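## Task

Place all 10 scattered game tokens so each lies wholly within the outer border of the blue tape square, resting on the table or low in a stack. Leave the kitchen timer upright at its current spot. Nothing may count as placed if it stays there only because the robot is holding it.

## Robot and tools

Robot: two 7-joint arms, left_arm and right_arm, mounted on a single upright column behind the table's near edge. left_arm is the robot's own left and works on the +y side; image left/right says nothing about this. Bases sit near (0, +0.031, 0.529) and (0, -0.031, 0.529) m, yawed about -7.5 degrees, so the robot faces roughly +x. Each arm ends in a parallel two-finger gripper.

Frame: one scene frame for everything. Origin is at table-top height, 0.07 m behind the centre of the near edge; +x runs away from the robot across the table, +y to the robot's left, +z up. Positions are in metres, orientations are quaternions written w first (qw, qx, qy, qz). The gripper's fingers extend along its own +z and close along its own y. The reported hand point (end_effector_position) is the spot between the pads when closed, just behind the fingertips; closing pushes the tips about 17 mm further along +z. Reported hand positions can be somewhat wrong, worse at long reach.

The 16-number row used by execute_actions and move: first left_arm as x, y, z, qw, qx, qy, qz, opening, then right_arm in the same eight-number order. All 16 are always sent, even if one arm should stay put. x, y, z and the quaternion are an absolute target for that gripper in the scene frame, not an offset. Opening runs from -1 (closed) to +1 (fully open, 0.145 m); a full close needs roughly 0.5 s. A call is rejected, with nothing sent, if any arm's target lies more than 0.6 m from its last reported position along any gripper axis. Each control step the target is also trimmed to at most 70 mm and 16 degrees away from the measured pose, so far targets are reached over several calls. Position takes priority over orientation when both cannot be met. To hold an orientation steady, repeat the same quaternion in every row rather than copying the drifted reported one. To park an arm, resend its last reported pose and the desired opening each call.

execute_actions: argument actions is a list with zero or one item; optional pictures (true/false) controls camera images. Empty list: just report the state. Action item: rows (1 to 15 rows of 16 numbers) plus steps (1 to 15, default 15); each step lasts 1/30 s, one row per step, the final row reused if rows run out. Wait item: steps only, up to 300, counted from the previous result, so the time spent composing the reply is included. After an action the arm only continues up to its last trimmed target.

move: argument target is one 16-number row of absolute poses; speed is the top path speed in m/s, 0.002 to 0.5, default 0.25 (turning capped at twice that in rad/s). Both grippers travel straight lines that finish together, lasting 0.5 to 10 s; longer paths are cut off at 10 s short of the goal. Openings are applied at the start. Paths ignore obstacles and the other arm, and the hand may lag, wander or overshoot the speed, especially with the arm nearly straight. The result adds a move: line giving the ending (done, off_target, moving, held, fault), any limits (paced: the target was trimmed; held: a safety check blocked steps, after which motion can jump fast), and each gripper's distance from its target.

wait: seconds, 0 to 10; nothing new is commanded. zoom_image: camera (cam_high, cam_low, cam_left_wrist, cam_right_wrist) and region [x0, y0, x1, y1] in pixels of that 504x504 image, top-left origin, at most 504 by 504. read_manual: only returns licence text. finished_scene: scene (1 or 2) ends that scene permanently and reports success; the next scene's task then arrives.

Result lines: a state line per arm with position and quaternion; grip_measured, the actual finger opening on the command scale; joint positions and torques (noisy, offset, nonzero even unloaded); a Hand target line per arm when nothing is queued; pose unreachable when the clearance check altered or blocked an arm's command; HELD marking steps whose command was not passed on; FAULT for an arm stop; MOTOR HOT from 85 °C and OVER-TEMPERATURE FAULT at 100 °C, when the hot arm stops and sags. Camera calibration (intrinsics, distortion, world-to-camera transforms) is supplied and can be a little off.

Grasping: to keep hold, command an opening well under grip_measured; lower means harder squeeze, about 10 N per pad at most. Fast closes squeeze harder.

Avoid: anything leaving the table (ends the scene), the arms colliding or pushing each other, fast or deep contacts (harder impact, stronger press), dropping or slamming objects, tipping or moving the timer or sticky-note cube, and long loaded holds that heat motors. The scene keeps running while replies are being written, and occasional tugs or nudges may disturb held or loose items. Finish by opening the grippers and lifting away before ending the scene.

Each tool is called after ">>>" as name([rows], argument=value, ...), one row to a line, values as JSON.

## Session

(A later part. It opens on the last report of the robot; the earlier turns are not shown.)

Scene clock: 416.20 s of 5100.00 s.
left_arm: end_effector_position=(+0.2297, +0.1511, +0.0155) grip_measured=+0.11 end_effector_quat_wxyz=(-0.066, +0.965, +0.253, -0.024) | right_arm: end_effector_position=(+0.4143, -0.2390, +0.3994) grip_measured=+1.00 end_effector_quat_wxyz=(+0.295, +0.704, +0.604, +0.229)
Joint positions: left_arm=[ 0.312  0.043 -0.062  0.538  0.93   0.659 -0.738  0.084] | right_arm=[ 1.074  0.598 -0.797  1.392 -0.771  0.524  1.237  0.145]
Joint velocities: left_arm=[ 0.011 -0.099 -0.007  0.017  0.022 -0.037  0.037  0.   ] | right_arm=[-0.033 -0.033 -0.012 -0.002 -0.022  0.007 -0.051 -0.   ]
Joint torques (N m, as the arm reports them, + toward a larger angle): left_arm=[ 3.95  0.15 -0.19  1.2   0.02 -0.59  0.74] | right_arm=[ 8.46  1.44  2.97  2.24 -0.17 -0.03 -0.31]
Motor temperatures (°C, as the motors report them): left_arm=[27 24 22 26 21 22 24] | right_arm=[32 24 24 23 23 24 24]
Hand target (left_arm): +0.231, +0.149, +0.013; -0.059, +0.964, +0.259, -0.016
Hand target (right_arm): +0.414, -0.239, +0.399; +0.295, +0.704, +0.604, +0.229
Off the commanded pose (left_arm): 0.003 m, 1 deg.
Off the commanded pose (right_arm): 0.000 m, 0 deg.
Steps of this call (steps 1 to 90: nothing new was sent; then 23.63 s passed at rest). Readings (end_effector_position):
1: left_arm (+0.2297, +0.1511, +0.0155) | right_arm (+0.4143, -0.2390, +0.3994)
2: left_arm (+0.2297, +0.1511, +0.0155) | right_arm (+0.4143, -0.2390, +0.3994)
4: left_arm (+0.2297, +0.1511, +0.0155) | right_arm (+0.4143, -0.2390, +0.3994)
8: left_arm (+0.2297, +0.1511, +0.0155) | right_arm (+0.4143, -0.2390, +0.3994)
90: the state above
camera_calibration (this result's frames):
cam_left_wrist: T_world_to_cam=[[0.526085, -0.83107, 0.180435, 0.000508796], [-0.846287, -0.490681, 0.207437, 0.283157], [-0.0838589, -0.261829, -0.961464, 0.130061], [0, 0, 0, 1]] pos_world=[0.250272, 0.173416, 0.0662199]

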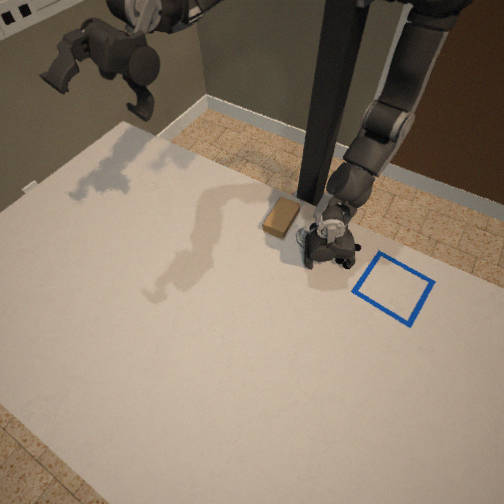

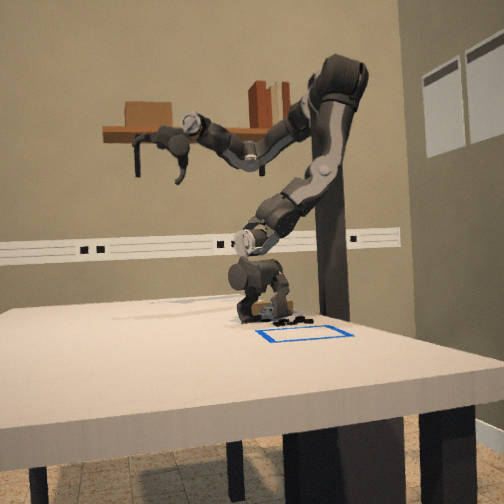

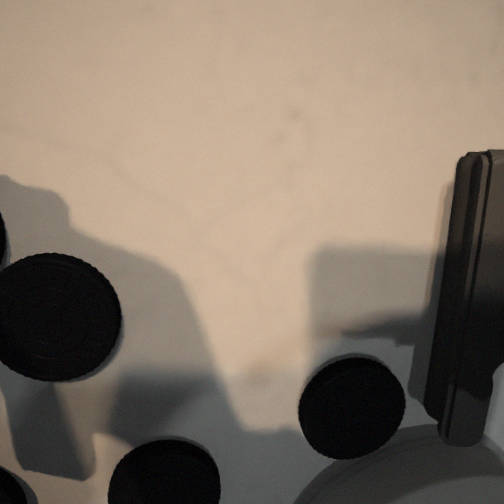

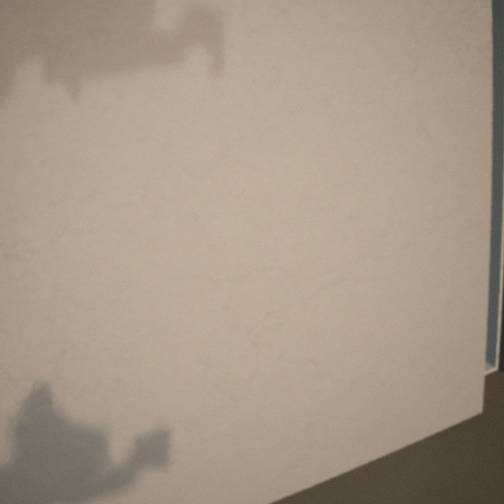

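>>> move(target=[0.2276,0.1498,0.0150,-0.0590,0.9641,0.2583,-0.0158,0.111, 0.4143,-0.2390,0.3994,0.295,0.704,0.604,0.229,1], speed=0.02)

Scene clock: 440.07 s of 5100.00 s.
left_arm: end_effector_position=(+0.2280, +0.1509, +0.0156) grip_measured=+0.11 end_effector_quat_wxyz=(-0.062, +0.964, +0.256, -0.016) | right_arm: end_effector_position=(+0.4143, -0.2390, +0.3994) grip_measured=+1.00 end_effector_quat_wxyz=(+0.295, +0.704, +0.604, +0.229)
Joint positions: left_arm=[ 0.282  0.044 -0.06   0.582  0.934  0.652 -0.741  0.084] | right_arm=[ 1.074  0.598 -0.797  1.392 -0.771  0.524  1.237  0.145]
Joint velocities: left_arm=[ 0.011 -0.055  0.002 -0.002 -0.022 -0.022 -0.037 -0.   ] | right_arm=[ 0.011 -0.033 -0.007  0.012 -0.007  0.051 -0.007  0.   ]
Joint torques (N m, as the arm reports them, + toward a larger angle): left_arm=[ 3.59  0.1   0.63  3.38  0.16 -0.03  0.04] | right_arm=[ 8.48  1.44  2.94  2.26 -0.18 -0.03 -0.31]
Motor temperatures (°C, as the motors report them): left_arm=[27 24 22 26 21 23 24] | right_arm=[32 24 24 23 23 24 24]
Hand target (left_arm): +0.228, +0.150, +0.015; -0.059, +0.964, +0.258, -0.016
Hand target (right_arm): +0.414, -0.239, +0.399; +0.295, +0.704, +0.604, +0.229
Off the commanded pose (left_arm): 0.001 m, 0 deg.
Off the commanded pose (right_arm): 0.000 m, 0 deg.
After step 90, 20.03 s passed at rest.
move: done
camera_calibration (this result's frames):
cam_left_wrist: T_world_to_cam=[[0.528467, -0.827191, 0.190995, -0.0000487183], [-0.846404, -0.495947, 0.194004, 0.282661], [-0.0657554, -0.264183, -0.962228, 0.12618], [0, 0, 0, 1]] pos_world=[0.247568, 0.173479, 0.0665853]

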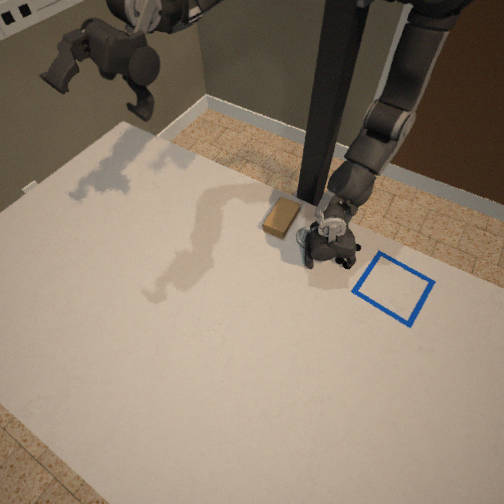

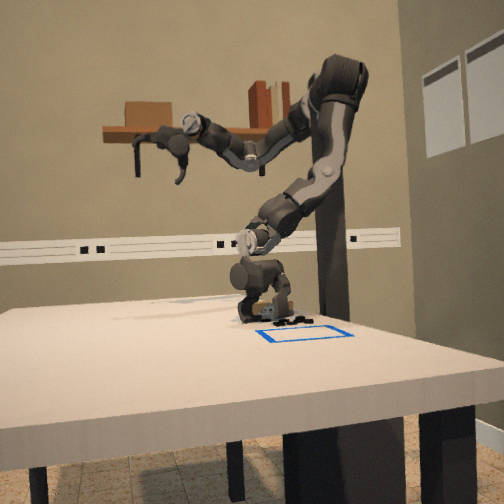

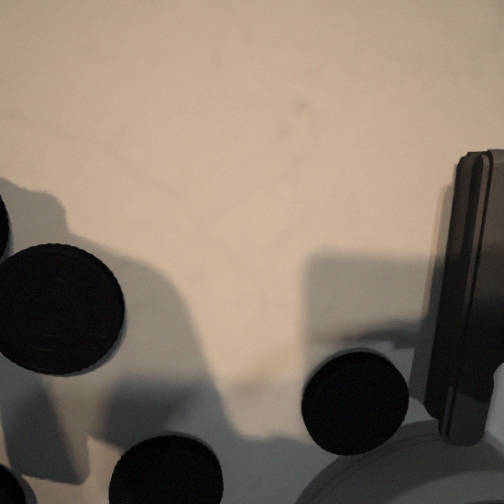

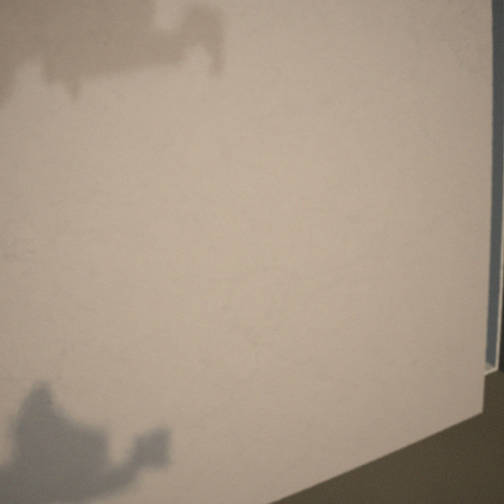

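>>> move(target=[0.2156,0.1716,0.0140,-0.0590,0.9641,0.2583,-0.0158,0.111, 0.4143,-0.2390,0.3994,0.295,0.704,0.604,0.229,1], speed=0.03)

Scene clock: 446.13 s of 5100.00 s.
left_arm: end_effector_position=(+0.2183, +0.1691, +0.0146) grip_measured=+0.11 end_effector_quat_wxyz=(-0.055, +0.964, +0.259, -0.013) | right_arm: end_effector_position=(+0.4143, -0.2390, +0.3994) grip_measured=+1.00 end_effector_quat_wxyz=(+0.295, +0.704, +0.604, +0.229)
Joint positions: left_arm=[ 0.209  0.095 -0.06   0.668  0.96   0.681 -0.713  0.084] | right_arm=[ 1.074  0.598 -0.797  1.392 -0.771  0.524  1.237  0.145]
Joint velocities: left_arm=[-0.011  0.011 -0.012 -0.017 -0.022 -0.037 -0.007  0.   ] | right_arm=[-0.077 -0.099  0.012 -0.017  0.022 -0.066  0.007  0.   ]
Joint torques (N m, as the arm reports them, + toward a larger angle): left_arm=[ 2.73  1.23  0.31  2.95  0.05  0.11 -0.18] | right_arm=[ 8.47  1.42  2.93  2.24 -0.17 -0.03 -0.3 ]
Motor temperatures (°C, as the motors report them): left_arm=[27 24 22 26 21 22 24] | right_arm=[32 24 24 23 23 24 24]
Hand target (left_arm): +0.216, +0.171, +0.014; -0.059, +0.964, +0.258, -0.016
Hand target (right_arm): +0.414, -0.239, +0.399; +0.295, +0.704, +0.604, +0.229
Off the commanded pose (left_arm): 0.004 m, 1 deg.
Off the commanded pose (right_arm): 0.000 m, 0 deg.
After step 90, 2.03 s passed at rest.
move: off_target (left_arm)
camera_calibration (this result's frames):
cam_left_wrist: T_world_to_cam=[[0.531004, -0.821965, 0.205933, 0.018716], [-0.845617, -0.498396, 0.191137, 0.28389], [-0.0544721, -0.275635, -0.959718, 0.128794], [0, 0, 0, 1]] pos_world=[0.23714, 0.192374, 0.0654893]

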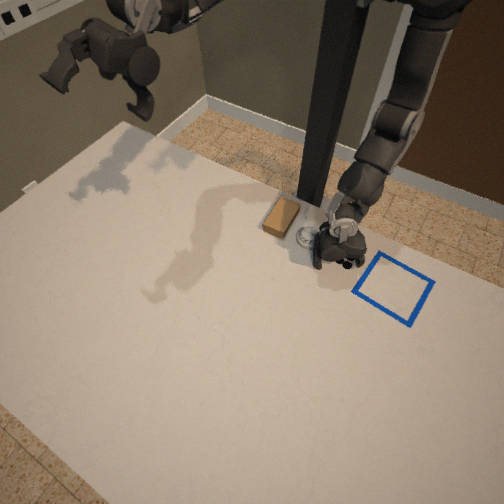

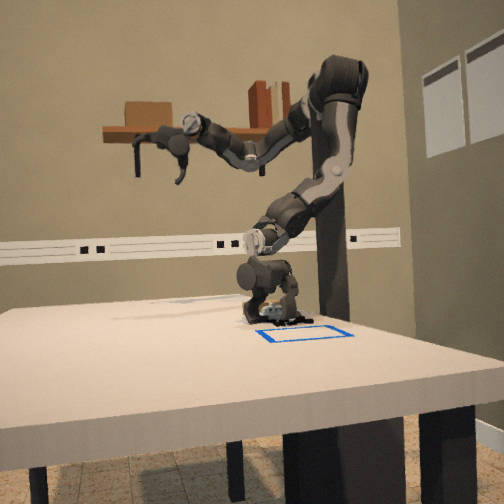

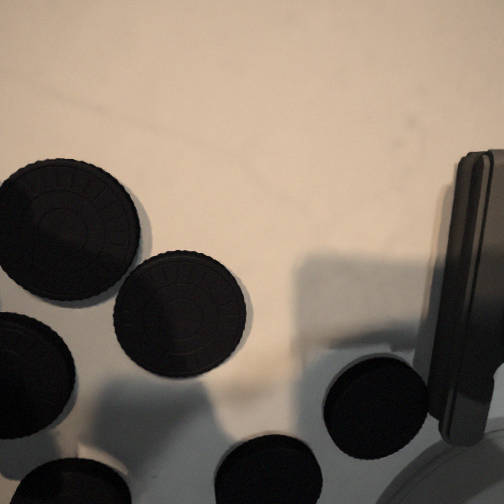

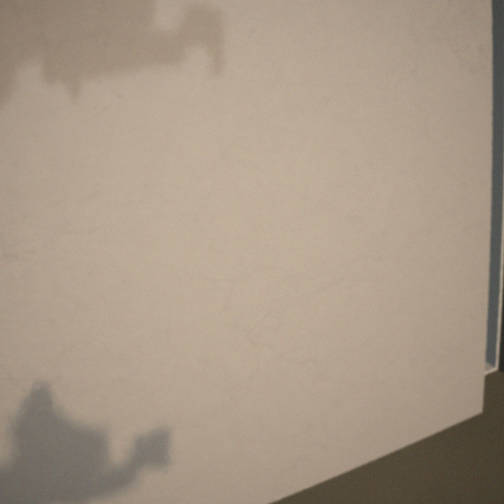

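>>> move(target=[0.2225,0.1900,0.0140,-0.0608,0.9943,0.0870,-0.0053,0.111, 0.4143,-0.2390,0.3994,0.295,0.704,0.604,0.229,1], speed=0.06)

Scene clock: 497.47 s of 5100.00 s.
left_arm: end_effector_position=(+0.2225, +0.1872, +0.0141) grip_measured=+0.11 end_effector_quat_wxyz=(-0.058, +0.994, +0.088, -0.005) | right_arm: end_effector_position=(+0.4143, -0.2390, +0.3994) grip_measured=+1.00 end_effector_quat_wxyz=(+0.295, +0.704, +0.604, +0.229)
Joint positions: left_arm=[ 0.23   0.245 -0.402  0.664  0.944  0.765 -0.491  0.084] | right_arm=[ 1.074  0.598 -0.797  1.392 -0.771  0.524  1.237  0.145]
Joint velocities: left_arm=[-0.055 -0.077 -0.002 -0.002 -0.022  0.037 -0.007 -0.   ] | right_arm=[-0.011  0.055 -0.017  0.012 -0.007  0.037  0.037  0.   ]
Joint torques (N m, as the arm reports them, + toward a larger angle): left_arm=[ 3.83  1.85  0.36  1.74  0.05  0.16 -0.04] | right_arm=[ 8.48  1.42  2.96  2.27 -0.18 -0.02 -0.31]
Motor temperatures (°C, as the motors report them): left_arm=[26 24 22 27 21 22 23] | right_arm=[33 24 24 23 23 24 24]
Hand target (left_arm): +0.220, +0.189, +0.013; -0.060, +0.994, +0.086, -0.010
Hand target (right_arm): +0.414, -0.239, +0.399; +0.295, +0.704, +0.604, +0.229
Off the commanded pose (left_arm): 0.003 m, 0 deg.
Off the commanded pose (right_arm): 0.000 m, 0 deg.
After step 90, 45.17 s passed at rest.
move: done
camera_calibration (this result's frames):
cam_left_wrist: T_world_to_cam=[[0.219893, -0.954056, 0.20353, 0.125436], [-0.963949, -0.180458, 0.195544, 0.263318], [-0.149831, -0.239191, -0.959343, 0.147911], [0, 0, 0, 1]] pos_world=[0.248405, 0.202569, 0.0648769]

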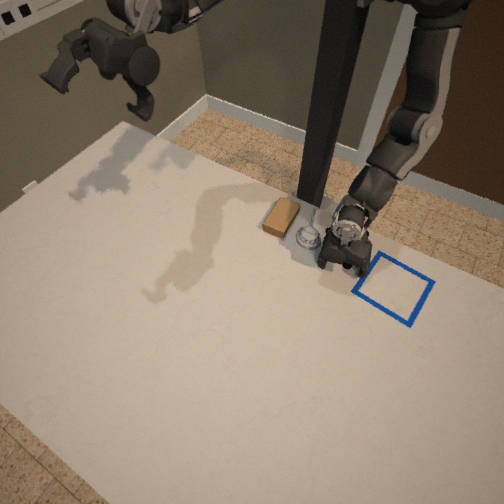

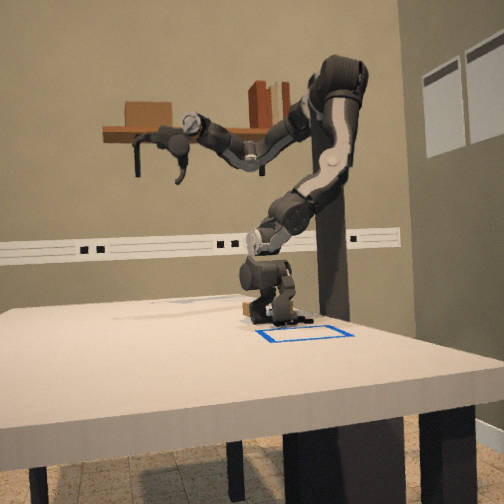

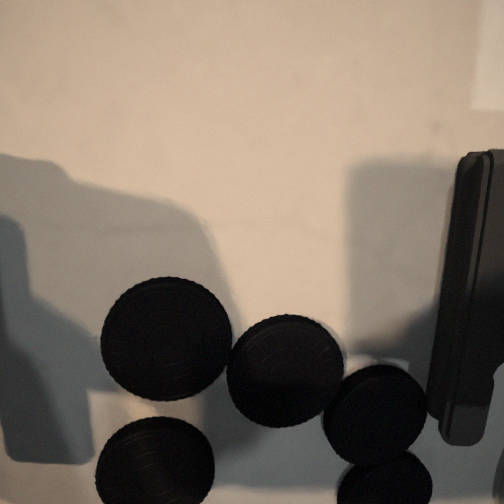

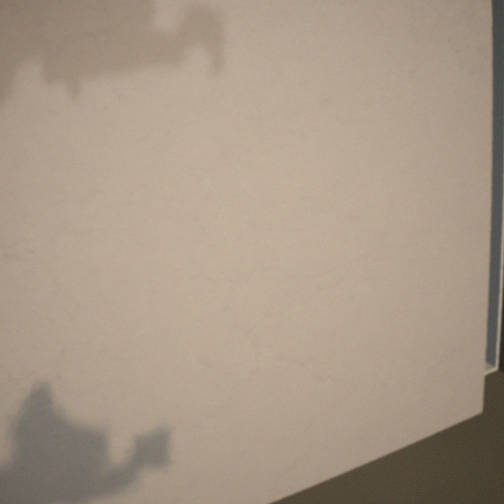

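>>> zoom_image(camera="cam_left_wrist", region=[252, 300, 504, 504])

>>> zoom_image(camera="cam_high", region=[270, 190, 400, 300])

Region (252, 300, 504, 504) of cam_left_wrist's 504x504 image, scaled by 2.000, with more detail than that image has; it fills the top 408 rows of this view, and the rest is white.

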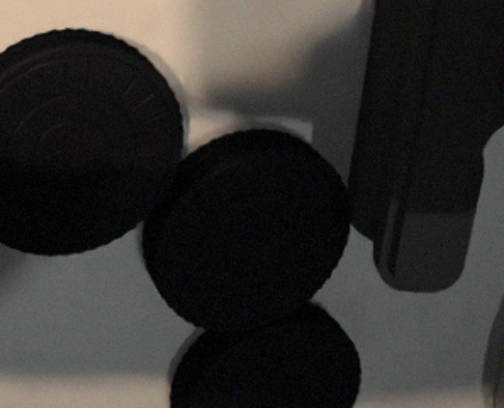

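Region (270, 190, 400, 300) of cam_high's 504x504 image, scaled by 3.877, with more detail than that image has; it fills the top 426 rows of this view, and the rest is white.

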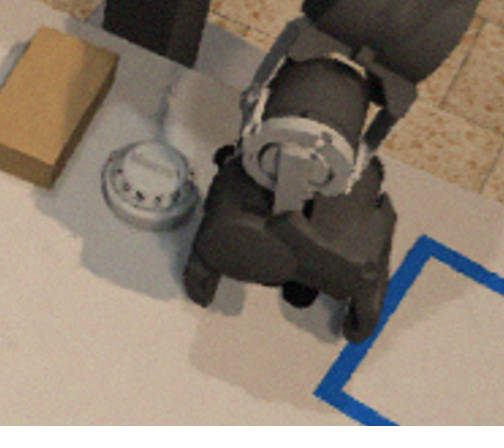

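>>> move(target=[0.2165,0.1845,0.0140,-0.0608,0.9943,0.0870,-0.0053,0.111, 0.4143,-0.2390,0.3994,0.295,0.704,0.604,0.229,1], speed=0.02)

Scene clock: 525.03 s of 5100.00 s.
left_arm: end_effector_position=(+0.2177, +0.1846, +0.0142) grip_measured=+0.11 end_effector_quat_wxyz=(-0.059, +0.995, +0.086, -0.004) | right_arm: end_effector_position=(+0.4143, -0.2390, +0.3994) grip_measured=+1.00 end_effector_quat_wxyz=(+0.295, +0.704, +0.604, +0.229)
Joint positions: left_arm=[ 0.202  0.242 -0.394  0.703  0.944  0.765 -0.514  0.084] | right_arm=[ 1.074  0.598 -0.797  1.392 -0.771  0.524  1.237  0.145]
Joint velocities: left_arm=[-0.033  0.011  0.002 -0.012  0.007  0.037  0.007 -0.   ] | right_arm=[-0.099 -0.077  0.002 -0.017 -0.007 -0.081 -0.007  0.   ]
Joint torques (N m, as the arm reports them, + toward a larger angle): left_arm=[ 2.97  0.97  1.42  3.    0.13  0.04 -0.35] | right_arm=[ 8.49  1.44  2.98  2.26 -0.18 -0.03 -0.31]
Motor temperatures (°C, as the motors report them): left_arm=[27 24 22 26 21 22 23] | right_arm=[33 24 24 23 23 24 24]
Hand target (left_arm): +0.216, +0.184, +0.014; -0.061, +0.994, +0.087, -0.005
Hand target (right_arm): +0.414, -0.239, +0.399; +0.295, +0.704, +0.604, +0.229
Off the commanded pose (left_arm): 0.001 m, 0 deg.
Off the commanded pose (right_arm): 0.000 m, 0 deg.
After step 90, 23.87 s passed at rest.
move: done
camera_calibration (this result's frames):
cam_left_wrist: T_world_to_cam=[[0.215221, -0.955711, 0.200738, 0.125369], [-0.965199, -0.176903, 0.192604, 0.257927], [-0.148563, -0.235204, -0.960525, 0.145761], [0, 0, 0, 1]] pos_world=[0.243623, 0.199728, 0.0651626]

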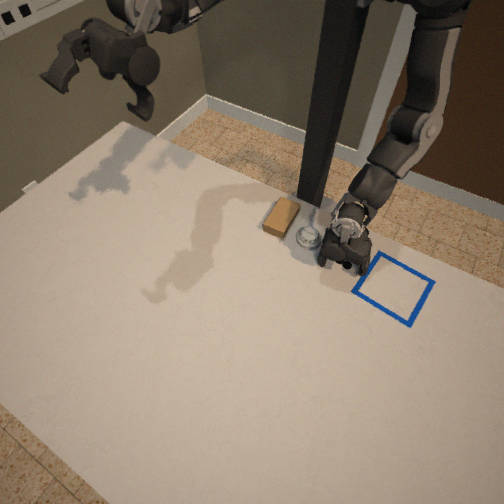

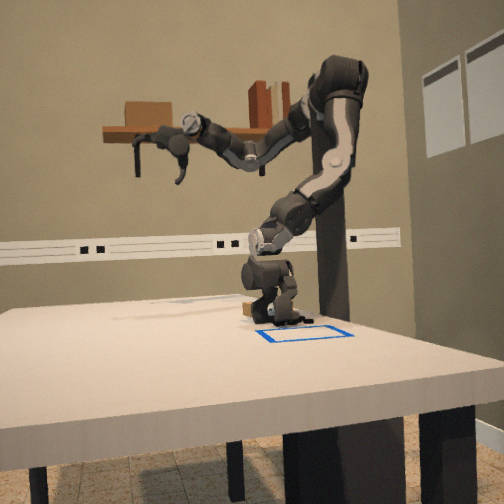

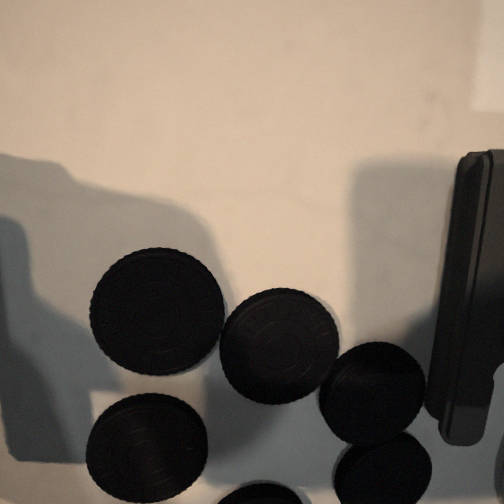

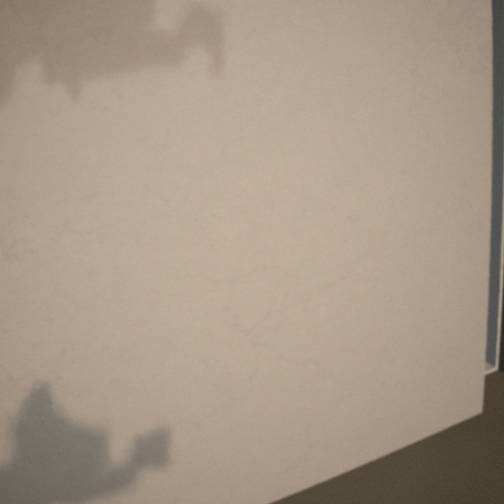

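>>> move(target=[0.2050,0.2210,0.0140,-0.0608,0.9943,0.0870,-0.0053,0.111, 0.4143,-0.2390,0.3994,0.295,0.704,0.604,0.229,1], speed=0.04)

Scene clock: 533.93 s of 5100.00 s.
left_arm: end_effector_position=(+0.2062, +0.2217, +0.0141) grip_measured=+0.11 end_effector_quat_wxyz=(-0.063, +0.994, +0.089, -0.004) | right_arm: end_effector_position=(+0.4143, -0.2390, +0.3994) grip_measured=+1.00 end_effector_quat_wxyz=(+0.295, +0.704, +0.604, +0.229)
Joint positions: left_arm=[ 0.147  0.341 -0.396  0.737  0.946  0.766 -0.432  0.084] | right_arm=[ 1.074  0.598 -0.797  1.392 -0.771  0.524  1.237  0.145]
Joint velocities: left_arm=[-0.077  0.011  0.002  0.002 -0.051 -0.007 -0.066 -0.   ] | right_arm=[ 0.011  0.055 -0.002 -0.007 -0.007  0.022 -0.007  0.   ]
Joint torques (N m, as the arm reports them, + toward a larger angle): left_arm=[2.59 2.18 0.6  2.79 0.07 0.08 0.04] | right_arm=[ 8.51  1.4   2.96  2.23 -0.17 -0.03 -0.3 ]
Motor temperatures (°C, as the motors report them): left_arm=[27 24 22 26 21 22 23] | right_arm=[33 24 24 23 23 24 24]
Hand target (left_arm): +0.205, +0.221, +0.014; -0.061, +0.994, +0.087, -0.006
Hand target (right_arm): +0.414, -0.239, +0.399; +0.295, +0.704, +0.604, +0.229
Off the commanded pose (left_arm): 0.001 m, 0 deg.
Off the commanded pose (right_arm): 0.000 m, 0 deg.
After step 90, 4.70 s passed at rest.
move: done
camera_calibration (this result's frames):
cam_left_wrist: T_world_to_cam=[[0.220494, -0.955858, 0.19421, 0.162374], [-0.964167, -0.183478, 0.191619, 0.254663], [-0.147527, -0.229502, -0.962063, 0.151161], [0, 0, 0, 1]] pos_world=[0.232035, 0.236623, 0.0650933]

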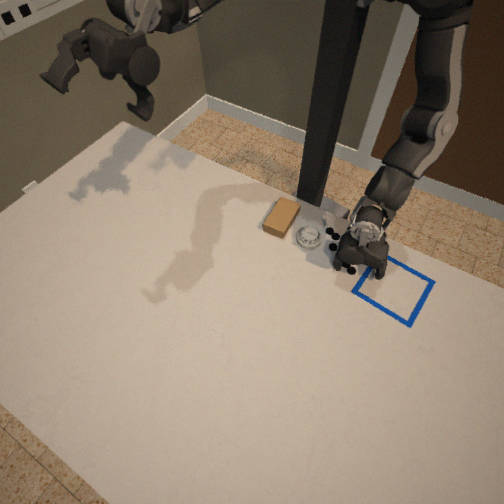

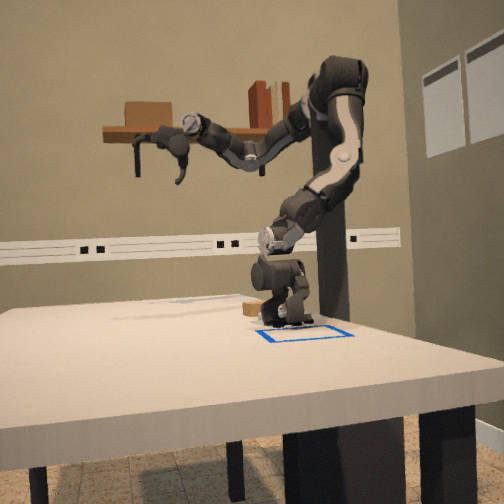

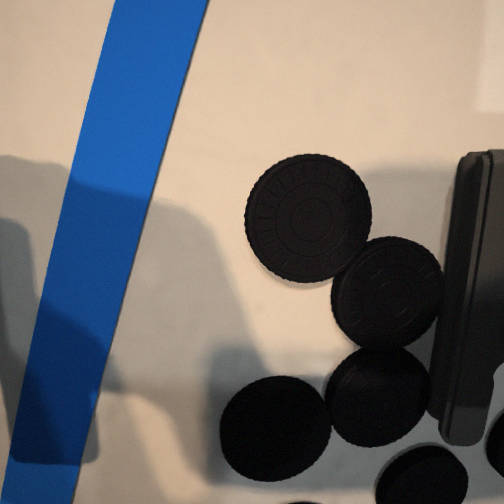

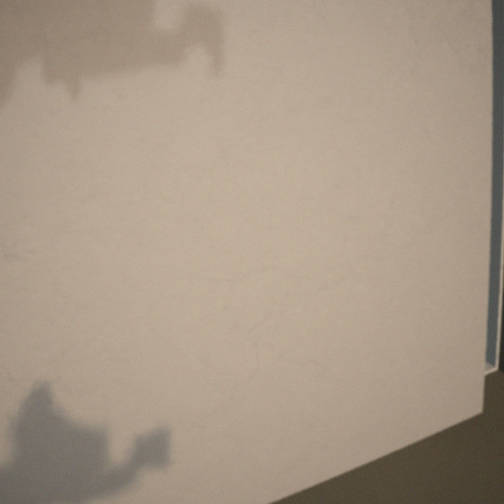

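>>> move(target=[0.1972,0.2655,0.0140,-0.0608,0.9943,0.0870,-0.0053,0.111, 0.4143,-0.2390,0.3994,0.295,0.704,0.604,0.229,1], speed=0.05)

Scene clock: 542.80 s of 5100.00 s.
left_arm: end_effector_position=(+0.1976, +0.2666, +0.0142) grip_measured=+0.11 end_effector_quat_wxyz=(-0.063, +0.994, +0.088, -0.006) | right_arm: end_effector_position=(+0.4143, -0.2390, +0.3994) grip_measured=+1.00 end_effector_quat_wxyz=(+0.295, +0.704, +0.604, +0.229)
Joint positions: left_arm=[ 0.139  0.453 -0.437  0.683  0.939  0.745 -0.277  0.084] | right_arm=[ 1.074  0.598 -0.797  1.392 -0.771  0.524  1.237  0.145]
Joint velocities: left_arm=[-0.055 -0.011  0.012 -0.007  0.007  0.051 -0.095 -0.   ] | right_arm=[-0.011 -0.011 -0.032 -0.007 -0.037 -0.007 -0.022  0.   ]
Joint torques (N m, as the arm reports them, + toward a larger angle): left_arm=[ 2.72  2.95  0.81  1.72  0.04 -0.06  0.07] | right_arm=[ 8.46  1.45  2.95  2.27 -0.18 -0.02 -0.31]
Motor temperatures (°C, as the motors report them): left_arm=[26 24 22 26 21 22 23] | right_arm=[33 24 24 23 23 24 24]
Hand target (left_arm): +0.197, +0.265, +0.013; -0.061, +0.994, +0.087, -0.006
Hand target (right_arm): +0.414, -0.239, +0.399; +0.295, +0.704, +0.604, +0.229
Off the commanded pose (left_arm): 0.001 m, 0 deg.
Off the commanded pose (right_arm): 0.000 m, 0 deg.
After step 90, 4.73 s passed at rest.
move: done
camera_calibration (this result's frames):
cam_left_wrist: T_world_to_cam=[[0.220735, -0.956025, 0.19311, 0.207154], [-0.963474, -0.182952, 0.195565, 0.254197], [-0.151635, -0.229225, -0.96149, 0.160998], [0, 0, 0, 1]] pos_world=[0.223599, 0.281455, 0.0650829]

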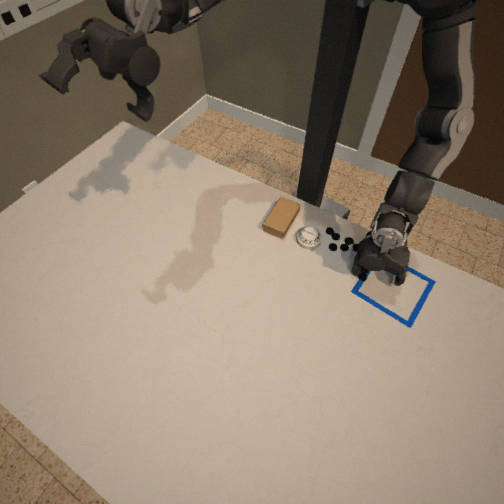

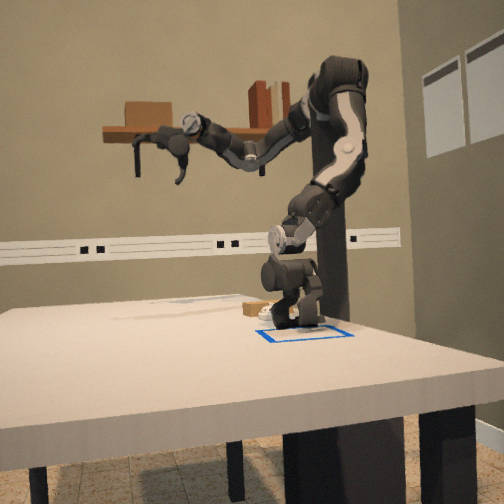

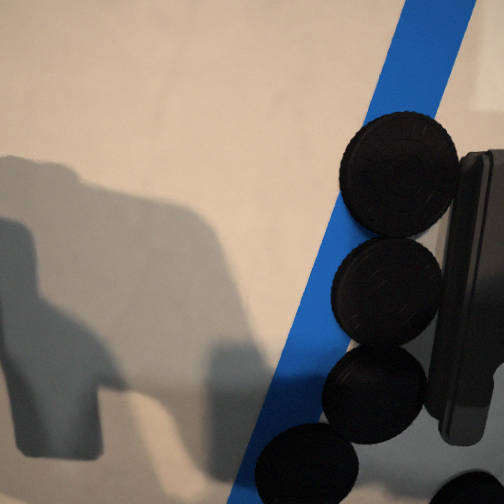

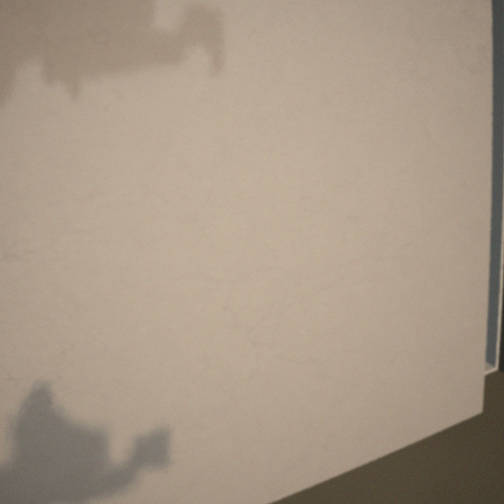

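>>> move(target=[0.1895,0.3170,0.0140,-0.0608,0.9943,0.0870,-0.0053,0.111, 0.4143,-0.2390,0.3994,0.295,0.704,0.604,0.229,1], speed=0.05)

Scene clock: 553.97 s of 5100.00 s.
left_arm: end_effector_position=(+0.1891, +0.3188, +0.0139) grip_measured=+0.11 end_effector_quat_wxyz=(-0.064, +0.994, +0.089, -0.007) | right_arm: end_effector_position=(+0.4143, -0.2390, +0.3994) grip_measured=+1.00 end_effector_quat_wxyz=(+0.295, +0.704, +0.604, +0.229)
Joint positions: left_arm=[ 0.19   0.546 -0.526  0.5    0.898  0.672 -0.046  0.084] | right_arm=[ 1.074  0.598 -0.797  1.392 -0.771  0.524  1.237  0.145]
Joint velocities: left_arm=[-0.055  0.011  0.002 -0.007 -0.081  0.051 -0.081 -0.   ] | right_arm=[ 0.011 -0.011 -0.007  0.002 -0.081 -0.007 -0.051 -0.   ]
Joint torques (N m, as the arm reports them, + toward a larger angle): left_arm=[ 3.08  3.91  0.68  0.99  0.05 -0.06  0.07] | right_arm=[ 8.53  1.41  2.96  2.26 -0.17 -0.02 -0.31]
Motor temperatures (°C, as the motors report them): left_arm=[26 24 22 26 21 22 23] | right_arm=[33 24 25 23 23 24 24]
Hand target (left_arm): +0.190, +0.318, +0.014; -0.062, +0.994, +0.087, -0.005
Hand target (right_arm): +0.414, -0.239, +0.399; +0.295, +0.704, +0.604, +0.229
Off the commanded pose (left_arm): 0.002 m, 0 deg.
Off the commanded pose (right_arm): 0.000 m, 0 deg.
After step 90, 6.90 s passed at rest.
move: done
camera_calibration (this result's frames):
cam_left_wrist: T_world_to_cam=[[0.221942, -0.956156, 0.191069, 0.258847], [-0.963033, -0.184273, 0.196496, 0.255932], [-0.152672, -0.227617, -0.961708, 0.171086], [0, 0, 0, 1]] pos_world=[0.215142, 0.333602, 0.0647869]

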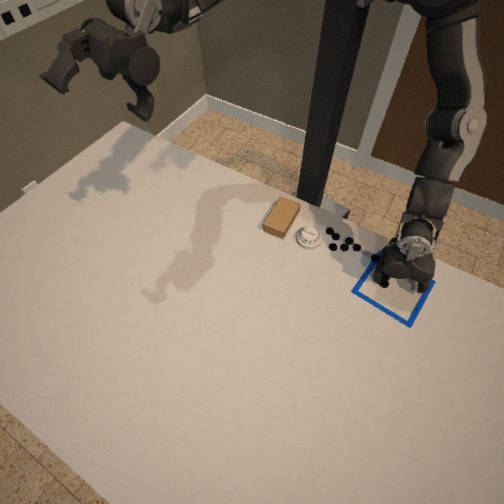

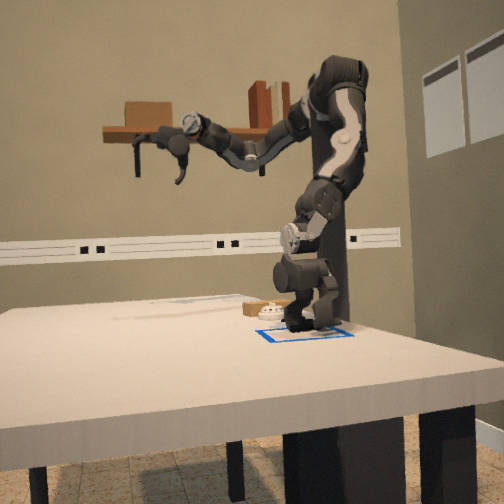

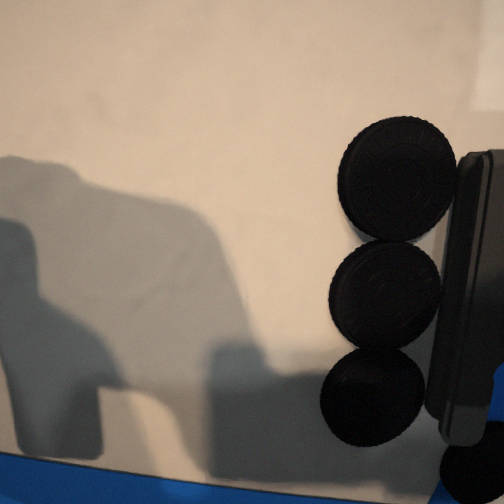

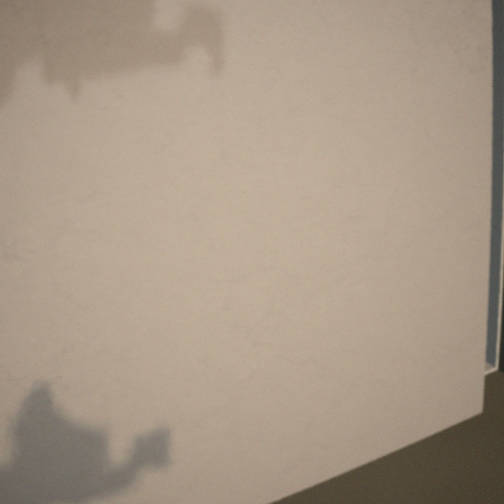

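>>> move(target=[0.1999,0.3345,0.0192,-0.1216,0.9907,-0.0606,0.0074,0.111, 0.4143,-0.2390,0.3994,0.295,0.704,0.604,0.229,1], speed=0.1)

Scene clock: 585.73 s of 5100.00 s.
left_arm: end_effector_position=(+0.1969, +0.3344, +0.0182) grip_measured=+0.11 end_effector_quat_wxyz=(-0.123, +0.991, -0.059, +0.002) | right_arm: end_effector_position=(+0.4143, -0.2390, +0.3994) grip_measured=+1.00 end_effector_quat_wxyz=(+0.295, +0.704, +0.604, +0.229)
Joint positions: left_arm=[ 0.217  0.586 -0.732  0.528  0.76   0.608 -0.011  0.084] | right_arm=[ 1.074  0.598 -0.797  1.392 -0.771  0.524  1.237  0.145]
Joint velocities: left_arm=[-0.011 -0.033 -0.007 -0.007  0.081 -0.007 -0.081  0.   ] | right_arm=[ 0.011 -0.033  0.012 -0.017  0.037  0.051  0.051  0.   ]
Joint torques (N m, as the arm reports them, + toward a larger angle): left_arm=[ 3.27  4.59  0.87  1.07  0.03 -0.05 -0.01] | right_arm=[ 8.52  1.38  2.92  2.28 -0.17 -0.03 -0.31]
Motor temperatures (°C, as the motors report them): left_arm=[26 25 22 26 21 22 23] | right_arm=[33 24 25 24 23 24 24]
Hand target (left_arm): +0.198, +0.334, +0.019; -0.121, +0.991, -0.061, +0.004
Hand target (right_arm): +0.414, -0.239, +0.399; +0.295, +0.704, +0.604, +0.229
Off the commanded pose (left_arm): 0.003 m, 1 deg.
Off the commanded pose (right_arm): 0.000 m, 0 deg.
After step 90, 26.90 s passed at rest.
move: done
camera_calibration (this result's frames):
cam_left_wrist: T_world_to_cam=[[-0.0681249, -0.99488, 0.0746493, 0.343415], [-0.975824, 0.0820205, 0.202582, 0.178905], [-0.207667, -0.0590438, -0.976416, 0.134683], [0, 0, 0, 1]] pos_world=[0.225945, 0.334935, 0.0696279]

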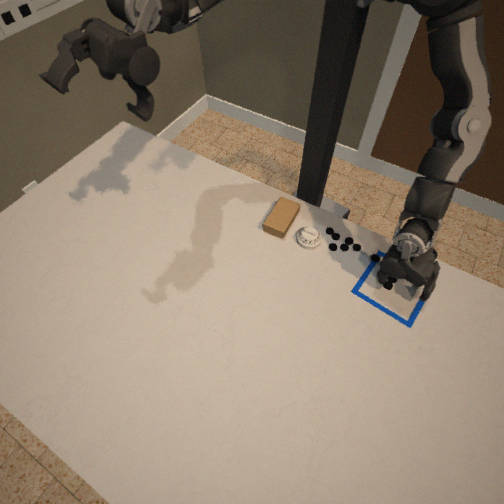

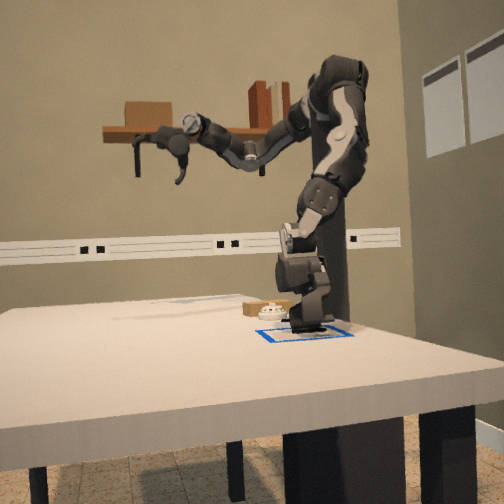

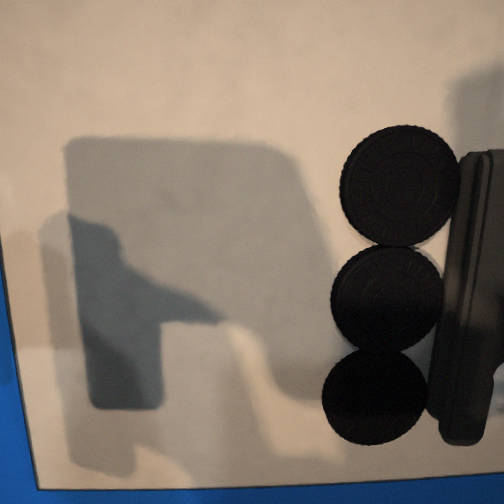

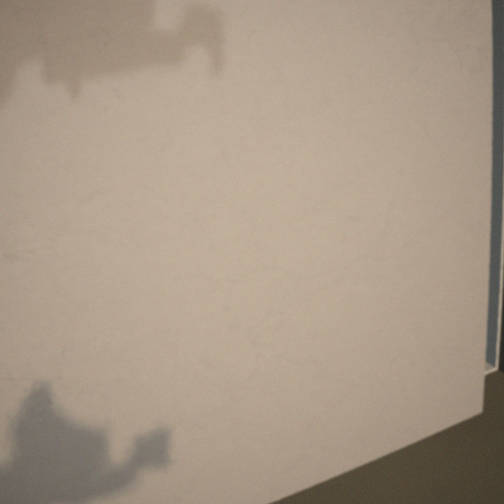

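>>> zoom_image(camera="cam_high", region=[285, 205, 405, 285])

Region (285, 205, 405, 285) of cam_high's 504x504 image, scaled by 4.200, with more detail than that image has.

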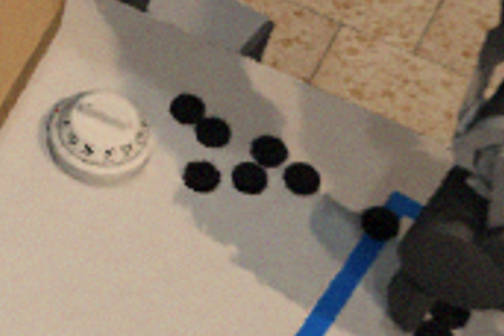

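>>> move(target=[0.1930,0.3180,0.0340,-0.1216,0.9907,-0.0606,0.0074,0.111, 0.4143,-0.2390,0.3994,0.295,0.704,0.604,0.229,1], speed=0.08)

>>> move(target=[0.1508,0.2028,0.0230,-0.0436,0.9981,-0.0436,0.0019,0.111, 0.4143,-0.2390,0.3994,0.295,0.704,0.604,0.229,1], speed=0.12)

Scene clock: 633.27 s of 5100.00 s.
left_arm: end_effector_position=(+0.1929, +0.3154, +0.0336) grip_measured=+0.11 end_effector_quat_wxyz=(-0.117, +0.991, -0.063, +0.008) | right_arm: end_effector_position=(+0.4143, -0.2390, +0.3994) grip_measured=+1.00 end_effector_quat_wxyz=(+0.295, +0.704, +0.604, +0.229)
Joint positions: left_arm=[ 0.082  0.647 -0.626  0.826  0.813  0.719 -0.152  0.084] | right_arm=[ 1.074  0.598 -0.797  1.392 -0.771  0.524  1.237  0.145]
Joint velocities: left_arm=[-0.011  0.055  0.017 -0.002 -0.037  0.022  0.051 -0.   ] | right_arm=[ 0.055 -0.033  0.022  0.007 -0.037 -0.022 -0.066 -0.   ]
Joint torques (N m, as the arm reports them, + toward a larger angle): left_arm=[ 1.93  4.49  2.34  1.6   0.11  0.1  -0.39] | right_arm=[ 8.48  1.45  2.93  2.25 -0.17 -0.03 -0.31]
Motor temperatures (°C, as the motors report them): left_arm=[26 26 22 26 21 22 23] | right_arm=[33 24 25 24 23 24 24]
Hand target (left_arm): +0.192, +0.317, +0.034; -0.120, +0.991, -0.061, +0.006
Hand target (right_arm): +0.414, -0.239, +0.399; +0.295, +0.704, +0.604, +0.229
Off the commanded pose (left_arm): 0.003 m, 1 deg.
Off the commanded pose (right_arm): 0.000 m, 0 deg.
After step 90, 43.80 s passed at rest.
move: done
camera_calibration (this result's frames):
cam_left_wrist: T_world_to_cam=[[-0.077618, -0.993298, 0.0856386, 0.323953], [-0.977156, 0.092839, 0.191174, 0.170608], [-0.197844, -0.0688436, -0.977813, 0.149012], [0, 0, 0, 1]] pos_world=[0.221337, 0.316201, 0.0853473]

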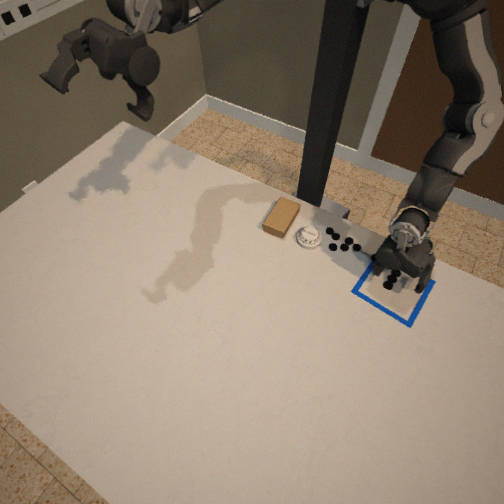

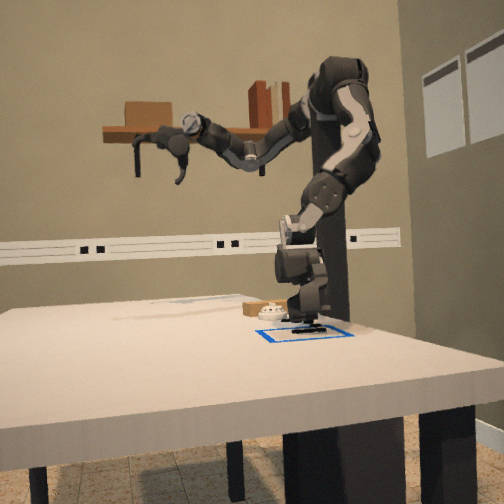

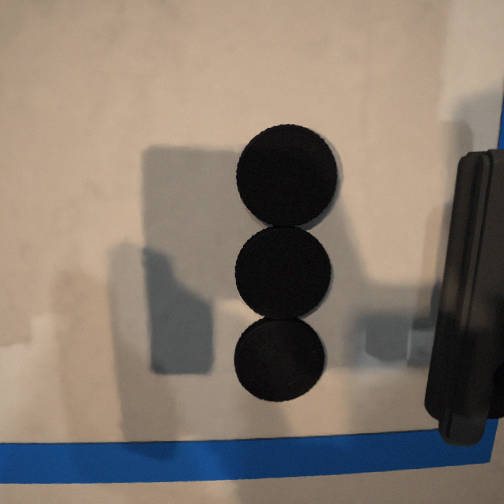

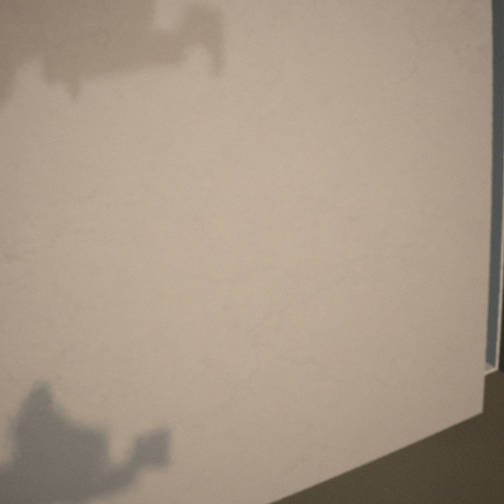

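Scene clock: 634.63 s of 5100.00 s.
left_arm: end_effector_position=(+0.1504, +0.2011, +0.0240) grip_measured=+0.11 end_effector_quat_wxyz=(-0.040, +0.998, -0.044, +0.003) | right_arm: end_effector_position=(+0.4143, -0.2390, +0.3994) grip_measured=+1.00 end_effector_quat_wxyz=(+0.295, +0.704, +0.604, +0.229)
Joint positions: left_arm=[-0.124  0.445 -0.491  1.115  0.882  0.782 -0.398  0.084] | right_arm=[ 1.074  0.598 -0.797  1.392 -0.771  0.524  1.237  0.145]
Joint velocities: left_arm=[-0.011  0.011  0.002  0.007 -0.022  0.007 -0.066  0.   ] | right_arm=[ 0.011 -0.011 -0.012  0.007  0.007 -0.066 -0.007  0.   ]
Joint torques (N m, as the arm reports them, + toward a larger angle): left_arm=[ 1.32  2.18  1.74  2.84  0.09  0.09 -0.29] | right_arm=[ 8.5   1.48  2.91  2.25 -0.18 -0.02 -0.32]
Motor temperatures (°C, as the motors report them): left_arm=[26 26 22 26 21 22 23] | right_arm=[33 24 25 24 23 24 24]
Hand target (left_arm): +0.150, +0.202, +0.024; -0.042, +0.998, -0.044, +0.002
Hand target (right_arm): +0.414, -0.239, +0.399; +0.295, +0.704, +0.604, +0.229
Off the commanded pose (left_arm): 0.002 m, 0 deg.
Off the commanded pose (right_arm): 0.000 m, 0 deg.
move: done
camera_calibration (this result's frames):
cam_left_wrist: T_world_to_cam=[[-0.0376653, -0.970152, 0.239553, 0.193622], [-0.97736, 0.0857108, 0.193444, 0.142938], [-0.208202, -0.226843, -0.951417, 0.156014], [0, 0, 0, 1]] pos_world=[0.179477, 0.210983, 0.0744007]

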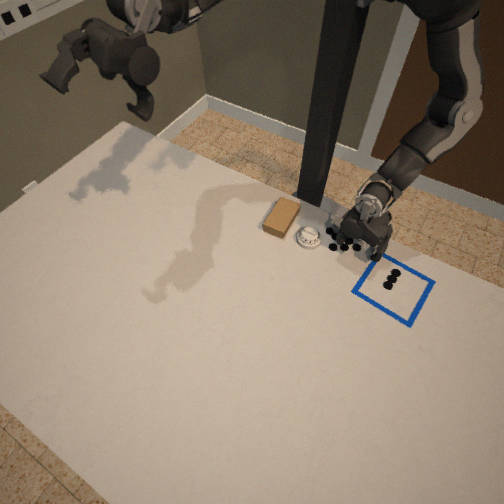

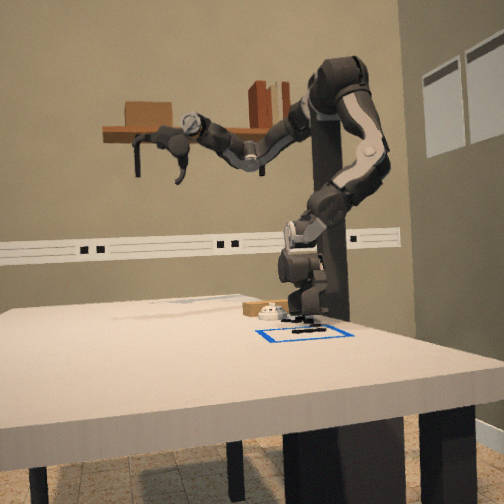

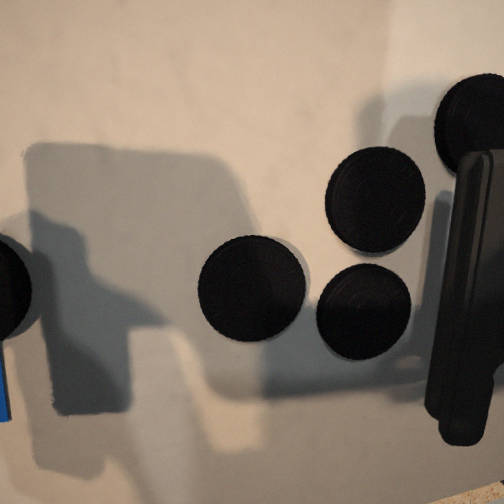

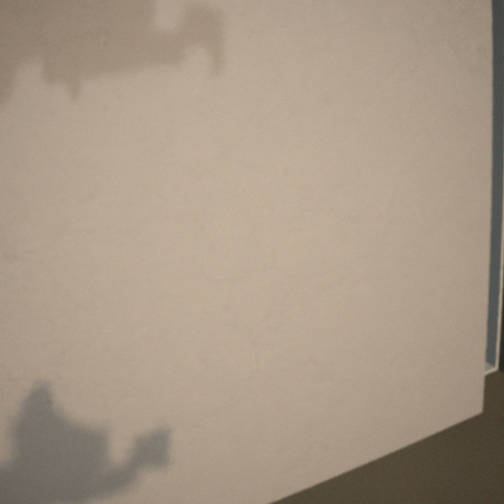

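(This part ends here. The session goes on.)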